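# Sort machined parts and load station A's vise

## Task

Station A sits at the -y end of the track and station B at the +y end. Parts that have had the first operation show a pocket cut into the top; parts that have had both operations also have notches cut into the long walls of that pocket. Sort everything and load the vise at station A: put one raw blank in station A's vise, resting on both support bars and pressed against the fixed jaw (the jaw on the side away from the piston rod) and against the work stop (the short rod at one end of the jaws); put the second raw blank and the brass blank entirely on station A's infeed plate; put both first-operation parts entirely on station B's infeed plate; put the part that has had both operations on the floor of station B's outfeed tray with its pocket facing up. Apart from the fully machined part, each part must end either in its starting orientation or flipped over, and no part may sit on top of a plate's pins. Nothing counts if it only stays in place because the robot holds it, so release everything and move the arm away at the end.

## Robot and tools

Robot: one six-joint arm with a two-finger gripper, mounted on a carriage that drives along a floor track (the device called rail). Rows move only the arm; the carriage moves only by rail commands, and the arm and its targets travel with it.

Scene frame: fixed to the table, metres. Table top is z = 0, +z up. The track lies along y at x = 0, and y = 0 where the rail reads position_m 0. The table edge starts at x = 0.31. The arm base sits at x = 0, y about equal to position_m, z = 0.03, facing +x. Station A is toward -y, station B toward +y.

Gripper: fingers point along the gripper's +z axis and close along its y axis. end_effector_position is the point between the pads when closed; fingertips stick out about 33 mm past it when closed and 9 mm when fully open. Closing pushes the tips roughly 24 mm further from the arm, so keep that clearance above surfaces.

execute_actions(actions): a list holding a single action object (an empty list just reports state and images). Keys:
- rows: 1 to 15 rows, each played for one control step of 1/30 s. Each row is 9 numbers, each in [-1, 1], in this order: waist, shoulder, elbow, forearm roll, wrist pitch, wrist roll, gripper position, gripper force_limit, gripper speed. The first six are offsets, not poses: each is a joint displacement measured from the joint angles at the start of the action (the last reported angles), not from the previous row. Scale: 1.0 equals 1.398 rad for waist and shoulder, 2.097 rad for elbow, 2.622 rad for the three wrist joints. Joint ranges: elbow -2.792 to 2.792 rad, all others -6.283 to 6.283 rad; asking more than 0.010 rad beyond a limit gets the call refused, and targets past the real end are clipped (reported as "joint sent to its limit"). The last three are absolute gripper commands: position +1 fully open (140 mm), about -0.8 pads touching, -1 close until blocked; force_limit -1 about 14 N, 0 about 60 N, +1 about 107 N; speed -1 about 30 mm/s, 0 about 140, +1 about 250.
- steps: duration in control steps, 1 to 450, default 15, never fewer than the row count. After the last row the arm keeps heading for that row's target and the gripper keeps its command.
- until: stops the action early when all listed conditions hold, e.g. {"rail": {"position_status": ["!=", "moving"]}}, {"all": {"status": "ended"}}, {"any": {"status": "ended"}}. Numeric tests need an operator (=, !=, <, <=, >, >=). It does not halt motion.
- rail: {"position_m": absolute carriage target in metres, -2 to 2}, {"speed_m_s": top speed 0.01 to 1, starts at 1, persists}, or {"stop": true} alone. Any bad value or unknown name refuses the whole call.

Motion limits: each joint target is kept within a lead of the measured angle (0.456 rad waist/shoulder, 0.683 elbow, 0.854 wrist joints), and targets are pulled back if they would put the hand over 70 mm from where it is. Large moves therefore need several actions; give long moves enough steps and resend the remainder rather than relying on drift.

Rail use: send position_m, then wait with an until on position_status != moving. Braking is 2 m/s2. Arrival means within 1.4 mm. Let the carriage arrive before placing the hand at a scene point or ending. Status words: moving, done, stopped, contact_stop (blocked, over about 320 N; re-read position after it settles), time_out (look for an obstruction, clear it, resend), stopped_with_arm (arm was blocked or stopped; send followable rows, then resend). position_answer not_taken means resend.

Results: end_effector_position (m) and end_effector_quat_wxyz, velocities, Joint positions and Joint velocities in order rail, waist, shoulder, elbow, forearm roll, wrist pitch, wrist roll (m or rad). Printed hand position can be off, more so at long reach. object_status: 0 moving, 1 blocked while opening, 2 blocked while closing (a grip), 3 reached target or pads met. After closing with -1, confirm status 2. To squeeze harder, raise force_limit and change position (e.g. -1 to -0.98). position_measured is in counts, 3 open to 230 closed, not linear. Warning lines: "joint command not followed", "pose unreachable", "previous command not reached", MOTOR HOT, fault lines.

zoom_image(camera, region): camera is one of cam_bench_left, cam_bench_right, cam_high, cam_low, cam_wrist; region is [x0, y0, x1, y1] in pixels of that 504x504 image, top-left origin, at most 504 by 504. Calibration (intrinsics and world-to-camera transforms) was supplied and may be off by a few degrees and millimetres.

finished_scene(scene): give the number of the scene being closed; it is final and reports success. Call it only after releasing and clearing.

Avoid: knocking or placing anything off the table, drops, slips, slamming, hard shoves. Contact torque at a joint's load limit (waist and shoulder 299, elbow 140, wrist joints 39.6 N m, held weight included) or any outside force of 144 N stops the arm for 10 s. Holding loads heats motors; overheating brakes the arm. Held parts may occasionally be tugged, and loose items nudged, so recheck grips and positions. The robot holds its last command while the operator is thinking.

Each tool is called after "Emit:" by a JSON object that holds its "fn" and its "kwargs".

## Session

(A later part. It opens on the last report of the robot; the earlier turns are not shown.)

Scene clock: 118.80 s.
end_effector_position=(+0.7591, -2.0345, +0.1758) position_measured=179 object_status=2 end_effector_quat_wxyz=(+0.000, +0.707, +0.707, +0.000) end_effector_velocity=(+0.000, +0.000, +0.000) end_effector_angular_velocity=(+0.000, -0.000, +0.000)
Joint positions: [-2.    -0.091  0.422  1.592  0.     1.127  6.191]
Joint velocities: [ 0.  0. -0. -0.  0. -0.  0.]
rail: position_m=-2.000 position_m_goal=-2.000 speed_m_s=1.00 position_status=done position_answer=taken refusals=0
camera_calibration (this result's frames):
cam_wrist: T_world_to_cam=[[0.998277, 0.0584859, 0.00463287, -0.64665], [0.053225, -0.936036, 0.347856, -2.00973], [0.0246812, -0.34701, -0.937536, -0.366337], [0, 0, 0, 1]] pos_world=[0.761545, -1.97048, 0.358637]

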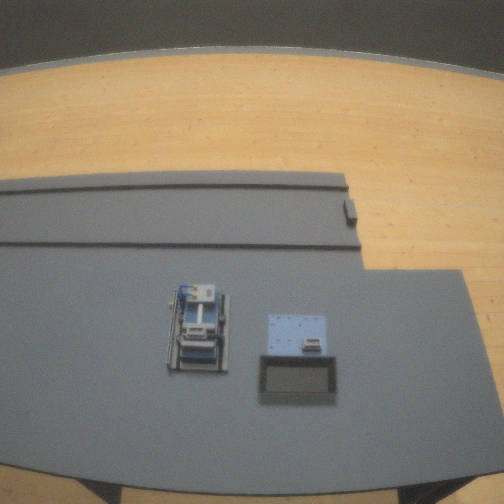

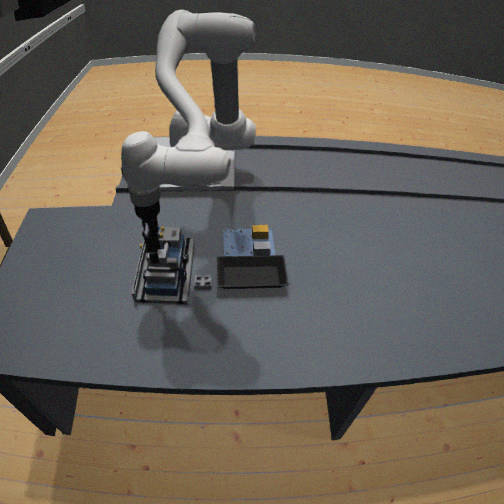

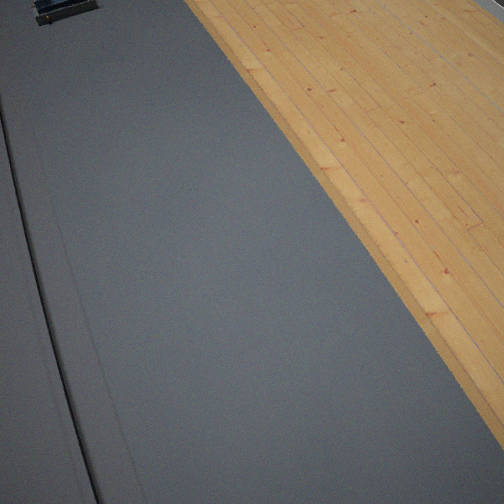

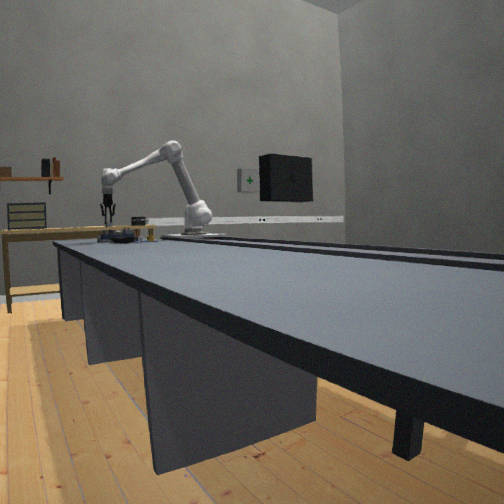

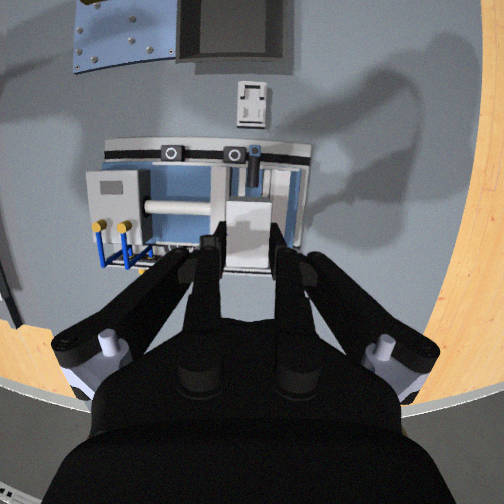

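Emit:
{"fn": "execute_actions", "kwargs": {"actions": [{"rows":[[0,0.0028,0.0022,0,-0.0032,0,-1,0.6,-0.5],[0,0.0056,0.0044,0,-0.0065,0,-1,0.6,-0.5],[0,0.0084,0.0066,0,-0.0097,0,-1,0.6,-0.5],[0,0.0112,0.0088,0,-0.013,0,-1,0.6,-0.5],[0,0.014,0.011,0,-0.0162,0,-1,0.6,-0.5],[0,0.0168,0.0132,0,-0.0195,0,-1,0.6,-0.5],[0,0.0196,0.0154,0,-0.0227,0,-1,0.6,-0.5],[0,0.021,0.0165,0,-0.0244,0,-1,0.6,-0.5],[0,0.0224,0.0176,0,-0.026,0,-1,0.6,-0.5]],"steps":18}]}}

Emit:
{"fn": "zoom_image", "kwargs": {"camera": "cam_wrist", "region": [170, 150, 320, 290]}}

Emit:
{"fn": "zoom_image", "kwargs": {"camera": "cam_low", "region": [75, 185, 155, 250]}}

Scene clock: 125.43 s.
end_effector_position=(+0.7591, -2.0346, +0.1337) position_measured=179 object_status=2 end_effector_quat_wxyz=(+0.000, +0.707, +0.707, +0.000) end_effector_velocity=(-0.000, +0.000, -0.000) end_effector_angular_velocity=(+0.000, +0.000, +0.000)
Joint positions: [-2.    -0.091  0.453  1.629  0.     1.059  6.191]
Joint velocities: [ 0.  0. -0.  0.  0. -0. -0.]
rail: position_m=-2.000 position_m_goal=-2.000 speed_m_s=1.00 position_status=done position_answer=taken refusals=0
camera_calibration (this result's frames):
cam_wrist: T_world_to_cam=[[0.998286, 0.0583401, 0.0045453, -0.64678], [0.0531186, -0.936042, 0.347857, -1.99511], [0.0245486, -0.34702, -0.937537, -0.405772], [0, 0, 0, 1]] pos_world=[0.761611, -1.97059, 0.316528]

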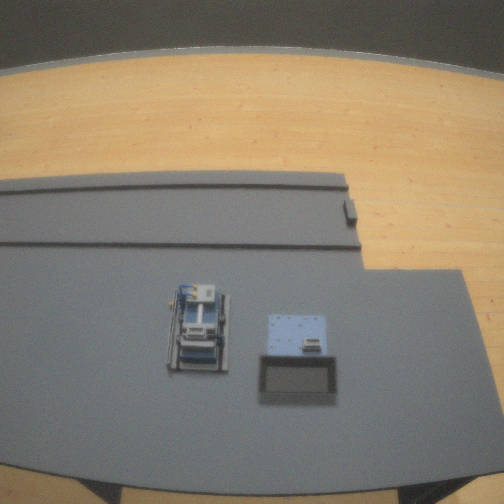

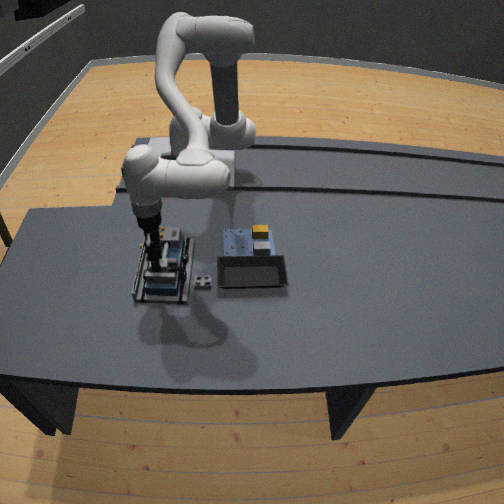

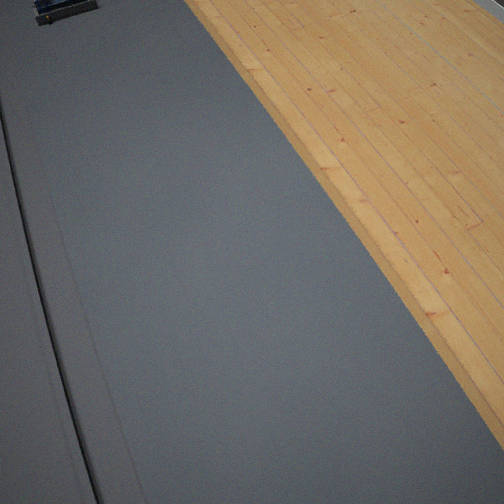

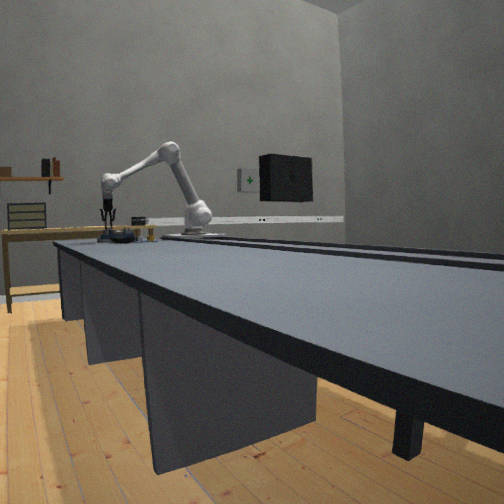

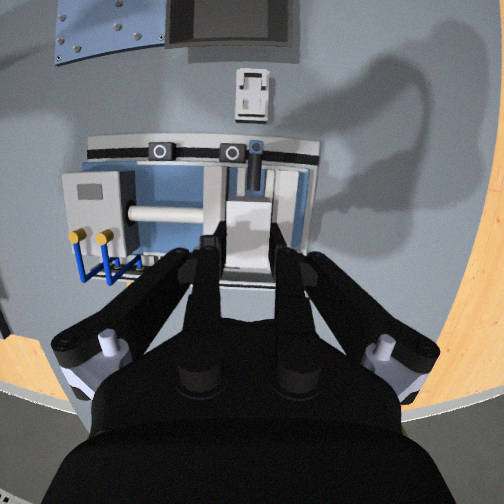

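Region (170, 150, 320, 290) of cam_wrist's 504x504 image, scaled by 3.360, with more detail than that image has; it fills the top 470 rows of this view, and the rest is white.

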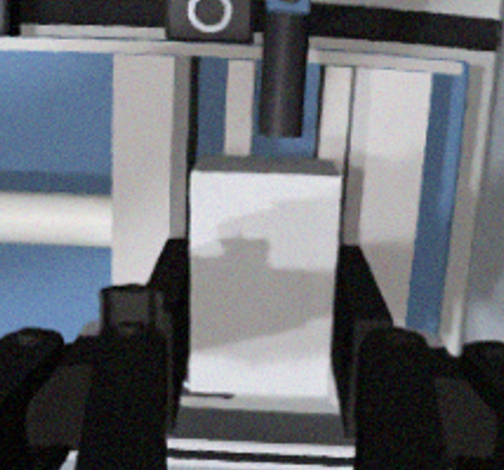

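Region (75, 185, 155, 250) of cam_low's 504x504 image, scaled by 6.300, with more detail than that image has; it fills the top 410 rows of this view, and the rest is white.

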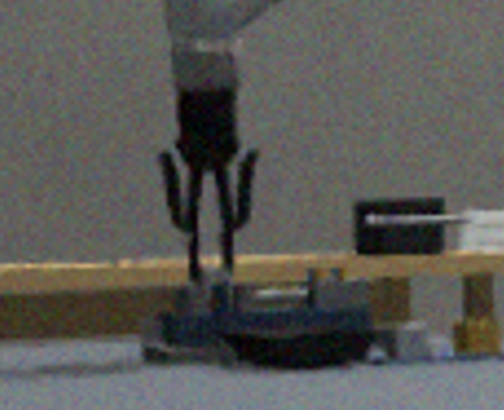

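Emit:
{"fn": "execute_actions", "kwargs": {"actions": [{"rows":[[0,0,0,0,0,0,-0.98,-0.5,-0.5],[0.001,0.0005,-0.0005,0,0.0001,0.0005,-0.98,-0.5,-0.5],[0.002,0.001,-0.001,0,0.0003,0.001,-0.98,-0.5,-0.5],[0.003,0.0015,-0.0016,0,0.0004,0.0016,-0.98,-0.5,-0.5],[0.004,0.002,-0.0021,0,0.0006,0.0021,-0.98,-0.5,-0.5],[0.005,0.0025,-0.0026,0,0.0007,0.0027,-0.98,-0.5,-0.5],[0.006,0.003,-0.0032,0,0.0009,0.0032,-0.98,-0.5,-0.5],[0.007,0.0035,-0.0037,0,0.001,0.0037,-0.98,-0.5,-0.5],[0.0085,0.004,-0.0042,0,0.0012,0.0045,-0.98,-0.5,-0.5],[0.0085,0.0046,-0.0038,0,0.0006,0.0045,-0.98,-0.5,-0.5],[0.0085,0.0052,-0.0034,0,0,0.0045,-0.98,-0.5,-0.5],[0.0085,0.0057,-0.003,0,-0.0007,0.0045,-0.98,-0.5,-0.5]],"steps":22}]}}

Emit:
{"fn": "zoom_image", "kwargs": {"camera": "cam_wrist", "region": [170, 150, 320, 290]}}

Scene clock: 132.83 s.
end_effector_position=(+0.7634, -2.0260, +0.1310) position_measured=179 object_status=2 end_effector_quat_wxyz=(+0.000, +0.707, +0.707, +0.000) end_effector_velocity=(+0.000, +0.000, -0.001) end_effector_angular_velocity=(+0.000, -0.000, +0.000)
Joint positions: [-2.    -0.079  0.461  1.623  0.     1.058  6.203]
Joint velocities: [ 0.     0.     0.001  0.     0.    -0.001  0.   ]
rail: position_m=-2.000 position_m_goal=-2.000 speed_m_s=1.00 position_status=done position_answer=taken refusals=0
camera_calibration (this result's frames):
cam_wrist: T_world_to_cam=[[0.998283, 0.058372, 0.00480336, -0.651533], [0.053057, -0.936016, 0.347935, -1.98629], [0.0248057, -0.347083, -0.937506, -0.405715], [0, 0, 0, 1]] pos_world=[0.765865, -1.96198, 0.313868]

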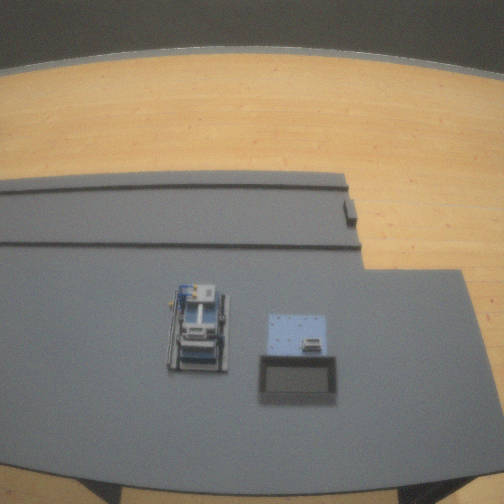

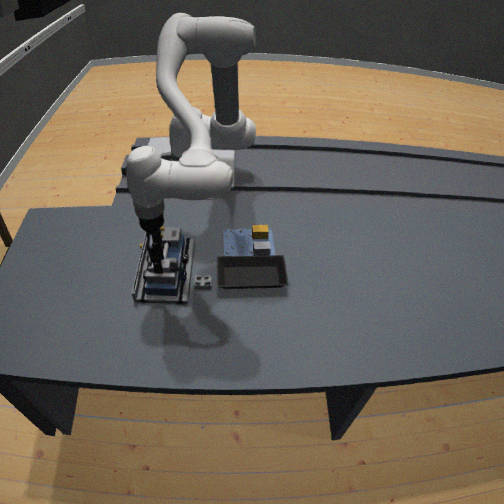

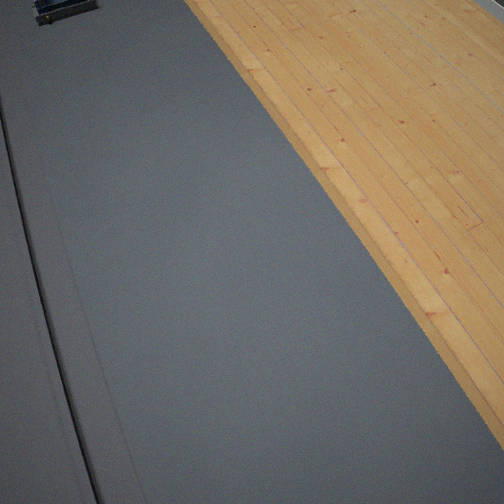

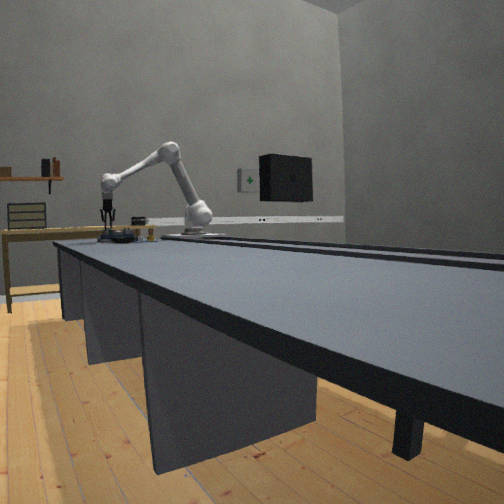

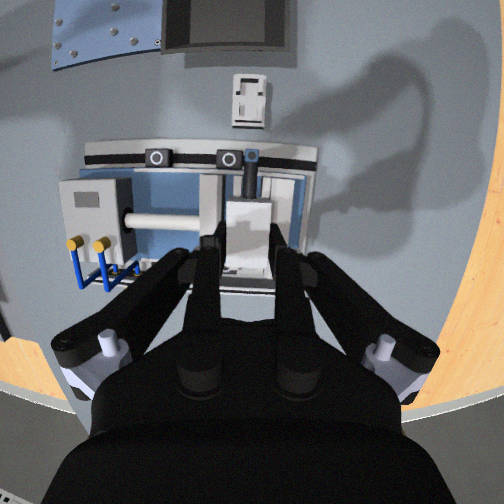

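Region (170, 150, 320, 290) of cam_wrist's 504x504 image, scaled by 3.360, with more detail than that image has; it fills the top 470 rows of this view, and the rest is white.

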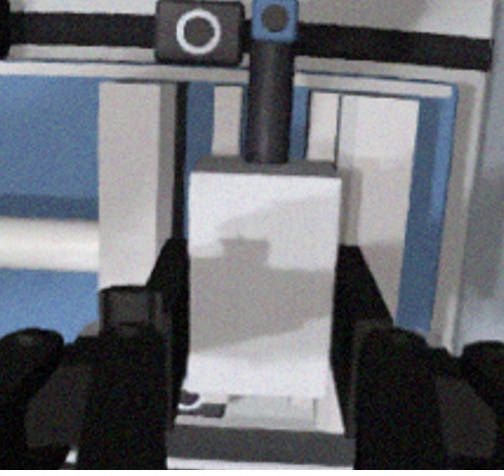

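Emit:
{"fn": "execute_actions", "kwargs": {"actions": [{"rows":[[0.0005,0.0007,-0.0004,0,0,0.0002,-0.98,-0.5,-0.5],[0.001,0.0014,-0.0008,0,-0.0001,0.0005,-0.98,-0.5,-0.5],[0.0015,0.0021,-0.0012,0,-0.0002,0.0008,-0.98,-0.5,-0.5]],"steps":14}]}}

Emit:
{"fn": "zoom_image", "kwargs": {"camera": "cam_wrist", "region": [170, 150, 320, 290]}}

Scene clock: 146.83 s.
end_effector_position=(+0.7626, -2.0267, +0.1313) position_measured=179 object_status=2 end_effector_quat_wxyz=(-0.000, +0.706, +0.708, -0.002) end_effector_velocity=(-0.000, -0.000, +0.000) end_effector_angular_velocity=(-0.000, +0.000, -0.000)
Joint positions: [-2.    -0.079  0.461  1.622 -0.003  1.061  6.203]
Joint velocities: [ 0. -0. -0.  0. -0.  0.  0.]
FORCE FAULT: contact force on the arm reached its limit, and the arm stopped for 10 seconds. The contact can be on any part of the arm, not only on its tool. The arm's remaining commands of this call were not run. The arm holds still and accepts commands again. Move the arm away from the contact; if what it grips holds it there, let go first. Pushing or pulling that hard again can fault the arm again.
rail: position_m=-2.000 position_m_goal=-2.000 speed_m_s=1.00 position_status=done position_answer=taken refusals=0
camera_calibration (this result's frames):
cam_wrist: T_world_to_cam=[[0.998217, 0.059659, 0.00164836, -0.647566], [0.0553145, -0.93519, 0.3498, -1.98729], [0.0224103, -0.349086, -0.936823, -0.40796], [0, 0, 0, 1]] pos_world=[0.76548, -1.96227, 0.314034]

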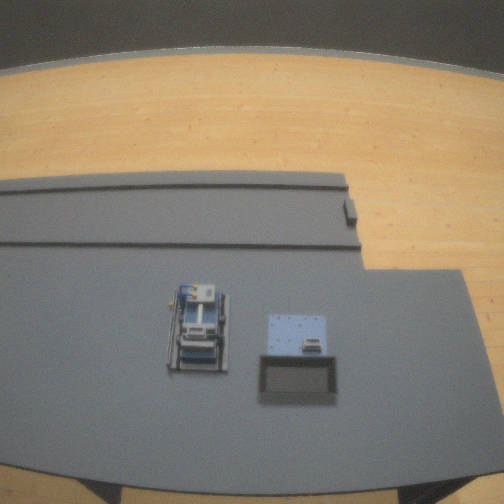

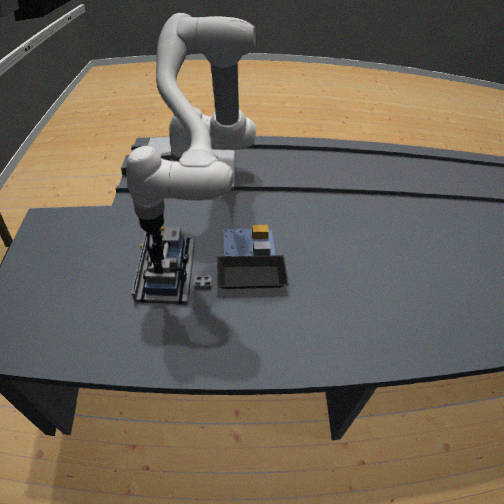

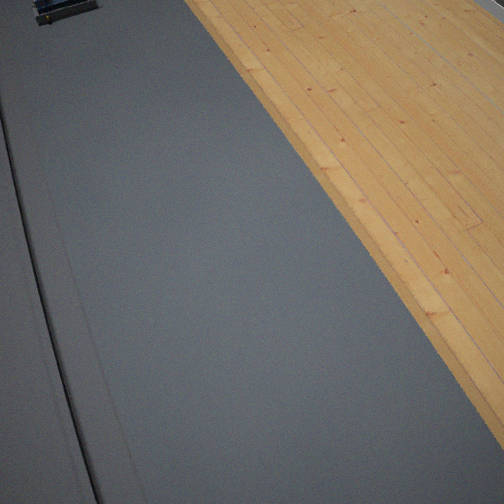

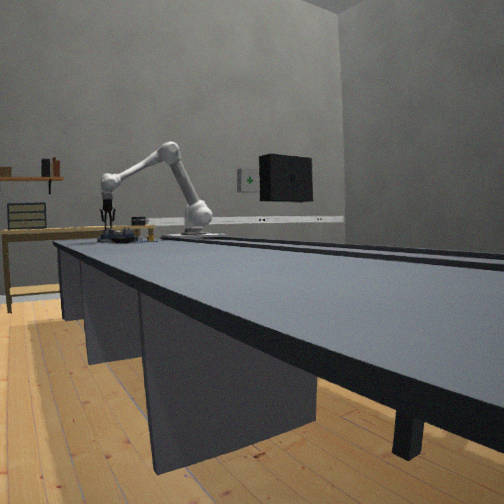

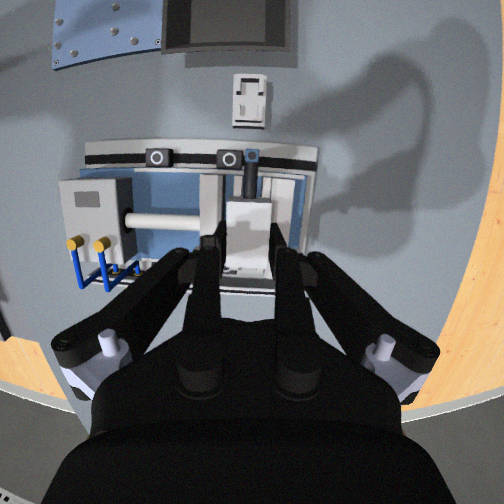

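Region (170, 150, 320, 290) of cam_wrist's 504x504 image, scaled by 3.360, with more detail than that image has; it fills the top 470 rows of this view, and the rest is white.

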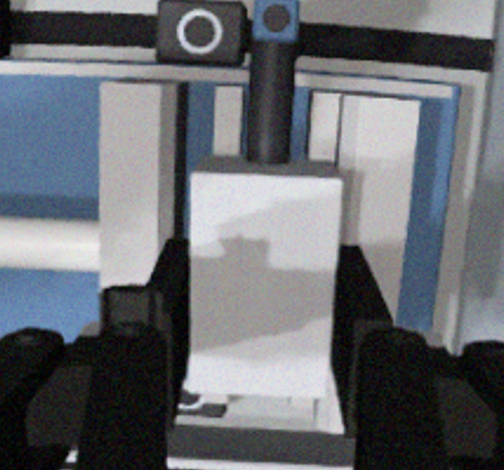

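Emit:
{"fn": "execute_actions", "kwargs": {"actions": [{"rows":[[0,0,0,0,0,0,0.05,0,-0.3],[0,0,0,0,0,0,0.05,0,-0.3],[0,0,0,0,0,0,0.05,0,-0.3],[0,0,0,0,0,0,0.05,0,-0.3],[0,0,0,0,0,0,0.05,0,-0.3],[0,0,0,0,0,0,0.05,0,-0.3],[0,0,0,0,0,0,0.05,0,-0.3],[0,0,0,0,0,0,0.05,0,-0.3],[0,-0.008,-0.005,0,0.008,0,0.05,0,0],[0,-0.016,-0.01,0,0.016,0,0.05,0,0],[-0.0005,-0.024,-0.015,0.0005,0.024,0,0.05,0,0],[-0.001,-0.032,-0.02,0.001,0.032,0,0.05,0,0],[-0.0015,-0.0409,-0.0245,0.0011,0.0405,-0.0004,0.05,0,0]],"steps":22}]}}

Emit:
{"fn": "zoom_image", "kwargs": {"camera": "cam_wrist", "region": [170, 150, 320, 290]}}

Emit:
{"fn": "execute_actions", "kwargs": {"actions": [{"rail":{"position_m":-1.86},"steps":60,"until":{"rail":{"position_status":["!=","moving"]}}}]}}

Emit:
{"fn": "execute_actions", "kwargs": {"actions": [{"rows":[[0,0.006,0.005,0,-0.0073,0,-0.1,0,0],[0,0.012,0.0103,0,-0.0147,0,-0.1,0,0],[0,0.018,0.0154,0,-0.022,0,-0.1,0,0],[0,0.024,0.0205,0,-0.0294,0,-0.1,0,0],[0,0.03,0.0257,0,-0.0367,0,-0.1,0,0],[0,0.0366,0.0308,0,-0.0441,0,-0.1,0,0],[0,0.044,0.0347,0,-0.051,0,-0.1,0,0],[0,0.051,0.0386,0,-0.058,0,-0.1,0,0],[0,0.058,0.0425,0,-0.065,0,-0.1,0,0],[0,0.065,0.0464,0,-0.072,0,-0.1,0,0],[0,0.073,0.0503,0,-0.079,0,-0.1,0,0]],"steps":20}]}}

Emit:
{"fn": "zoom_image", "kwargs": {"camera": "cam_wrist", "region": [170, 150, 320, 290]}}

Scene clock: 156.03 s.
end_effector_position=(+0.7580, -2.0270, +0.2006) position_measured=123 object_status=3 end_effector_quat_wxyz=(-0.000, +0.707, +0.707, +0.000) end_effector_velocity=(-0.000, -0.000, -0.000) end_effector_angular_velocity=(-0.001, +0.001, +0.000)
Joint positions: [-2.    -0.081  0.404  1.571  0.     1.167  6.202]
Joint velocities: [ 0.    -0.     0.     0.    -0.001  0.    -0.   ]
rail: position_m=-2.000 position_m_goal=-2.000 speed_m_s=1.00 position_status=done position_answer=taken refusals=0
camera_calibration (this result's frames):
cam_wrist: T_world_to_cam=[[0.998352, 0.0572286, 0.00435122, -0.648655], [0.0521474, -0.936148, 0.347717, -2.01071], [0.0239728, -0.346917, -0.937589, -0.339758], [0, 0, 0, 1]] pos_world=[0.760584, -1.96307, 0.383427]

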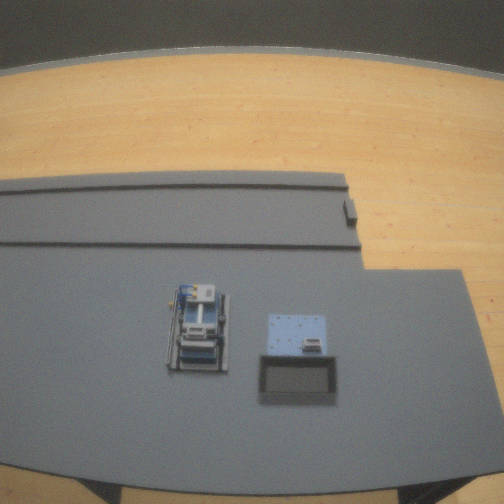

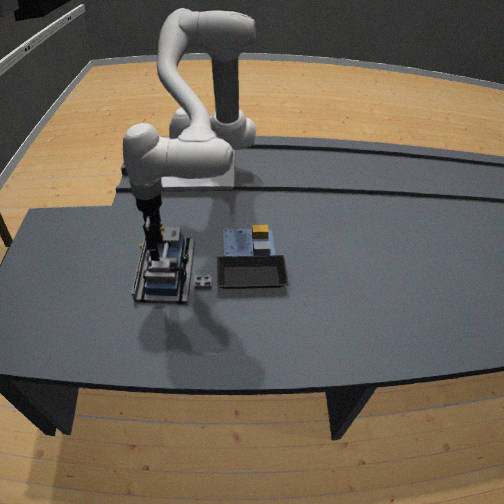

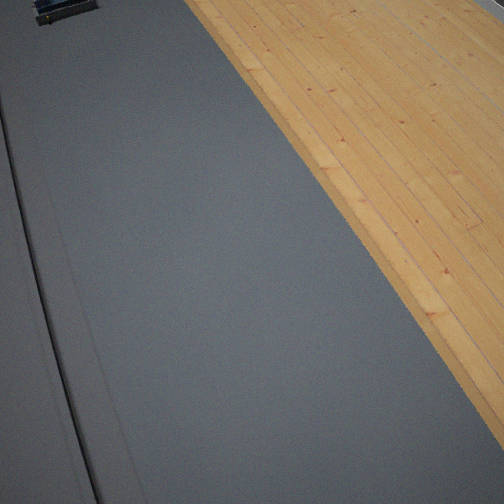

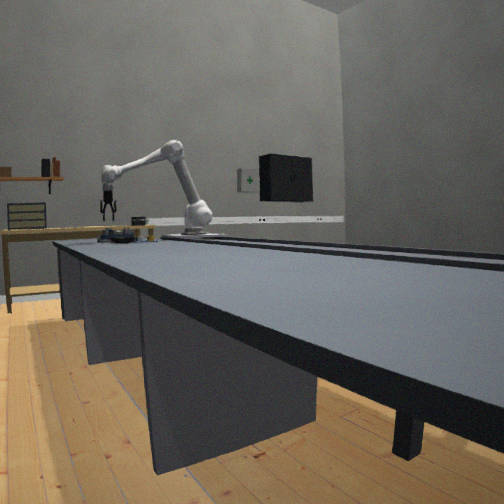

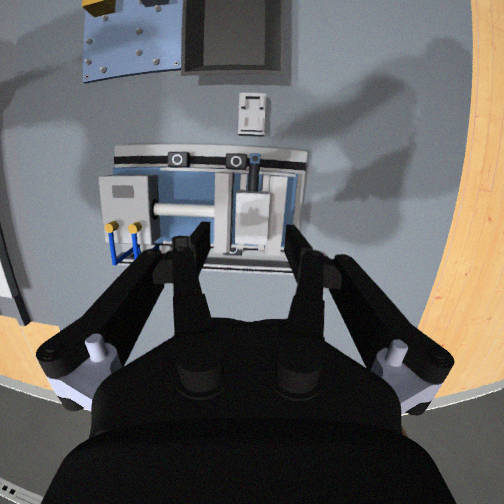

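Region (170, 150, 320, 290) of cam_wrist's 504x504 image, scaled by 3.360, with more detail than that image has; it fills the top 470 rows of this view, and the rest is white.

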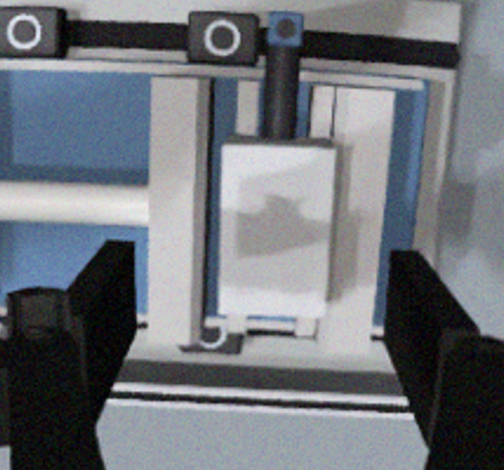

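Scene clock: 156.57 s.
end_effector_position=(+0.7580, -1.8859, +0.2006) position_measured=123 object_status=3 end_effector_quat_wxyz=(-0.000, +0.707, +0.707, +0.000) end_effector_velocity=(+0.000, +0.008, +0.000) end_effector_angular_velocity=(-0.000, -0.000, -0.000)
Joint positions: [-1.859 -0.081  0.404  1.571  0.     1.167  6.202]
Joint velocities: [ 0.008 -0.    -0.    -0.     0.     0.     0.   ]
rail: position_m=-1.859 position_m_goal=-1.860 speed_m_s=1.00 position_status=done position_answer=taken refusals=0
camera_calibration (this result's frames):
cam_wrist: T_world_to_cam=[[0.998345, 0.0573465, 0.00431346, -0.65651], [0.0522693, -0.936115, 0.347789, -1.87867], [0.0239824, -0.346988, -0.937563, -0.29095], [0, 0, 0, 1]] pos_world=[0.760598, -1.82195, 0.383427]

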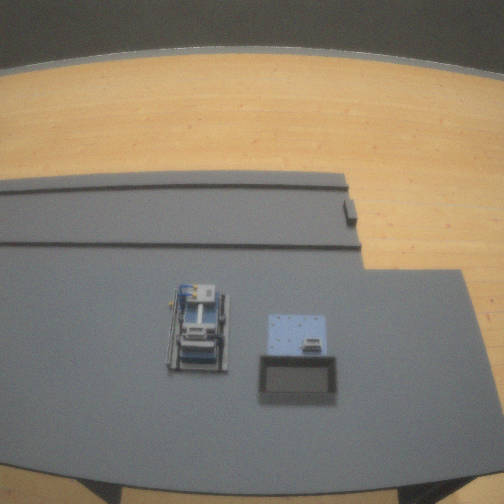

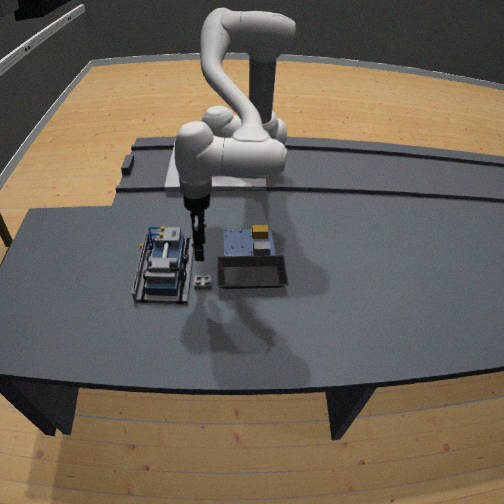

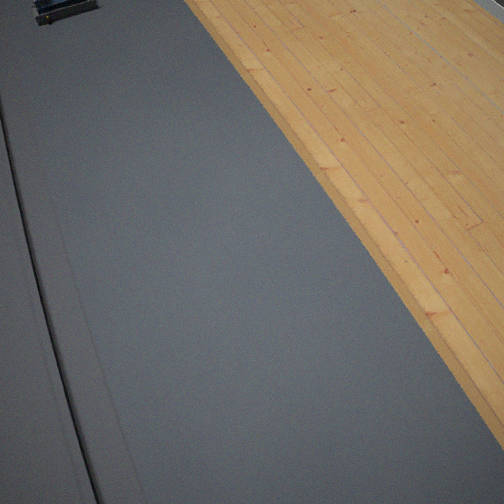

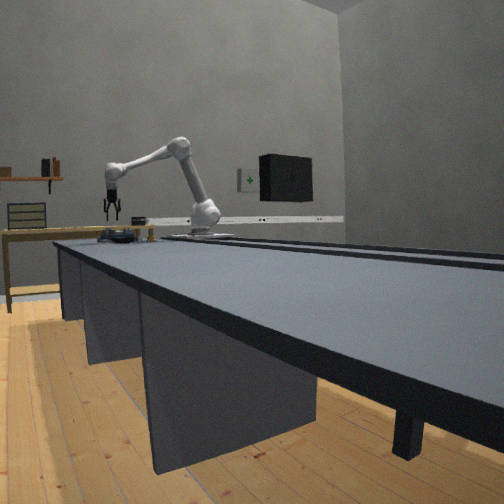

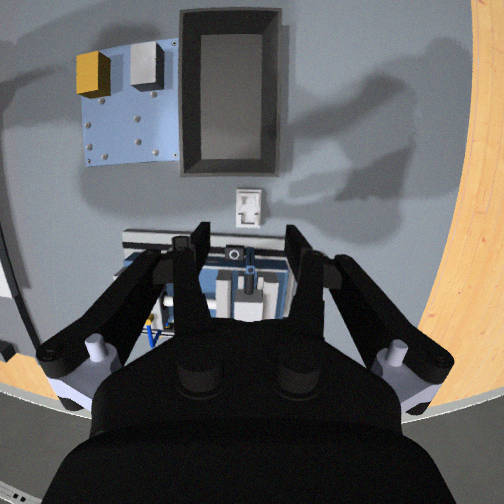

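Scene clock: 157.23 s.
end_effector_position=(+0.7584, -1.8869, +0.0716) position_measured=141 object_status=3 end_effector_quat_wxyz=(-0.000, +0.707, +0.707, -0.000) end_effector_velocity=(+0.000, +0.000, +0.000) end_effector_angular_velocity=(+0.000, -0.000, -0.000)
Joint positions: [-1.86  -0.081  0.506  1.676  0.     0.96   6.202]
Joint velocities: [ 0. -0. -0.  0.  0. -0. -0.]
rail: position_m=-1.860 position_m_goal=-1.860 speed_m_s=1.00 position_status=done position_answer=taken refusals=0
camera_calibration (this result's frames):
cam_wrist: T_world_to_cam=[[0.998349, 0.0573071, 0.00385321, -0.656364], [0.0523924, -0.936113, 0.347774, -1.83481], [0.023537, -0.346998, -0.93757, -0.411924], [0, 0, 0, 1]] pos_world=[0.761106, -1.82291, 0.254421]

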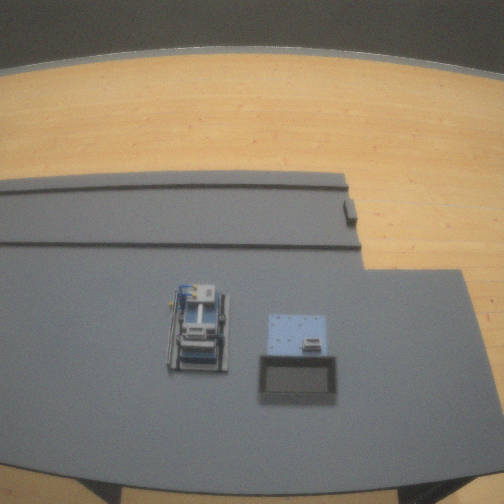

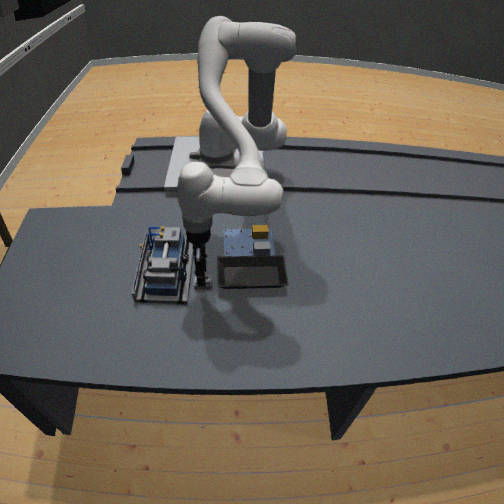

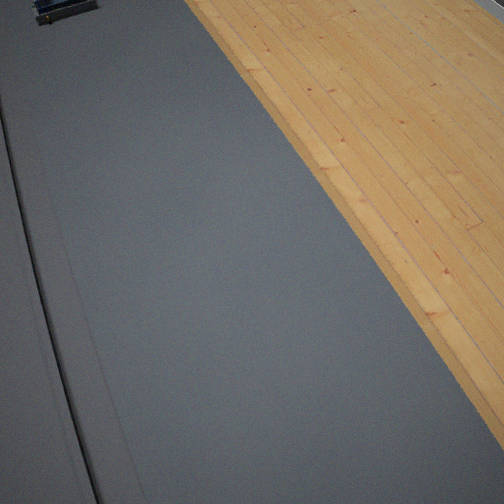

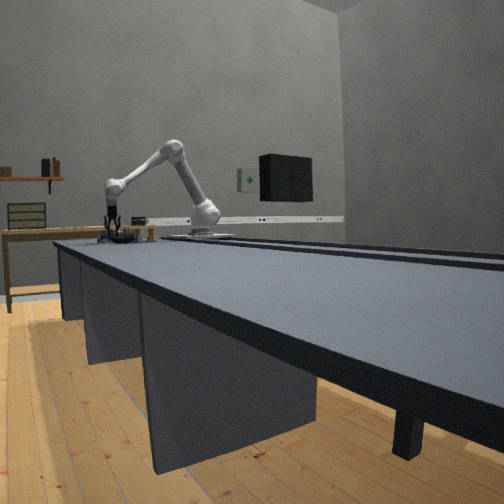

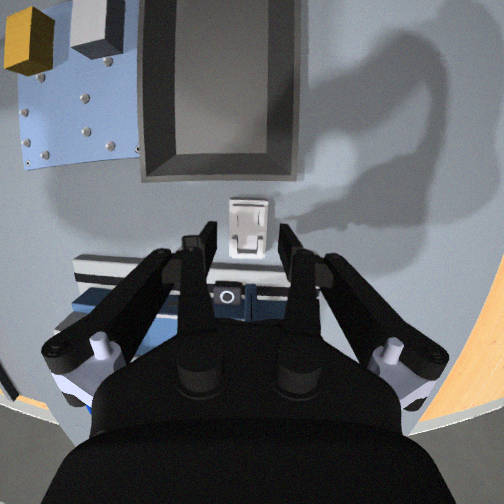

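Region (170, 150, 320, 290) of cam_wrist's 504x504 image, scaled by 3.360, with more detail than that image has; it fills the top 470 rows of this view, and the rest is white.

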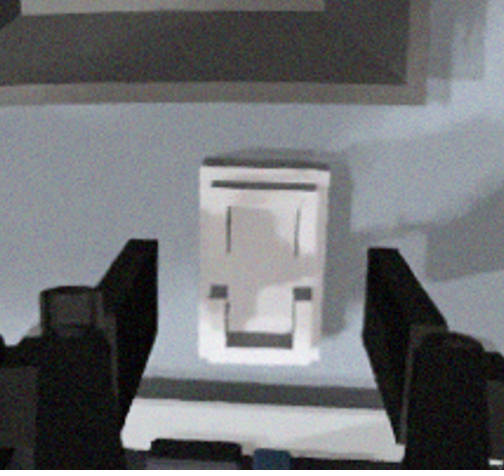

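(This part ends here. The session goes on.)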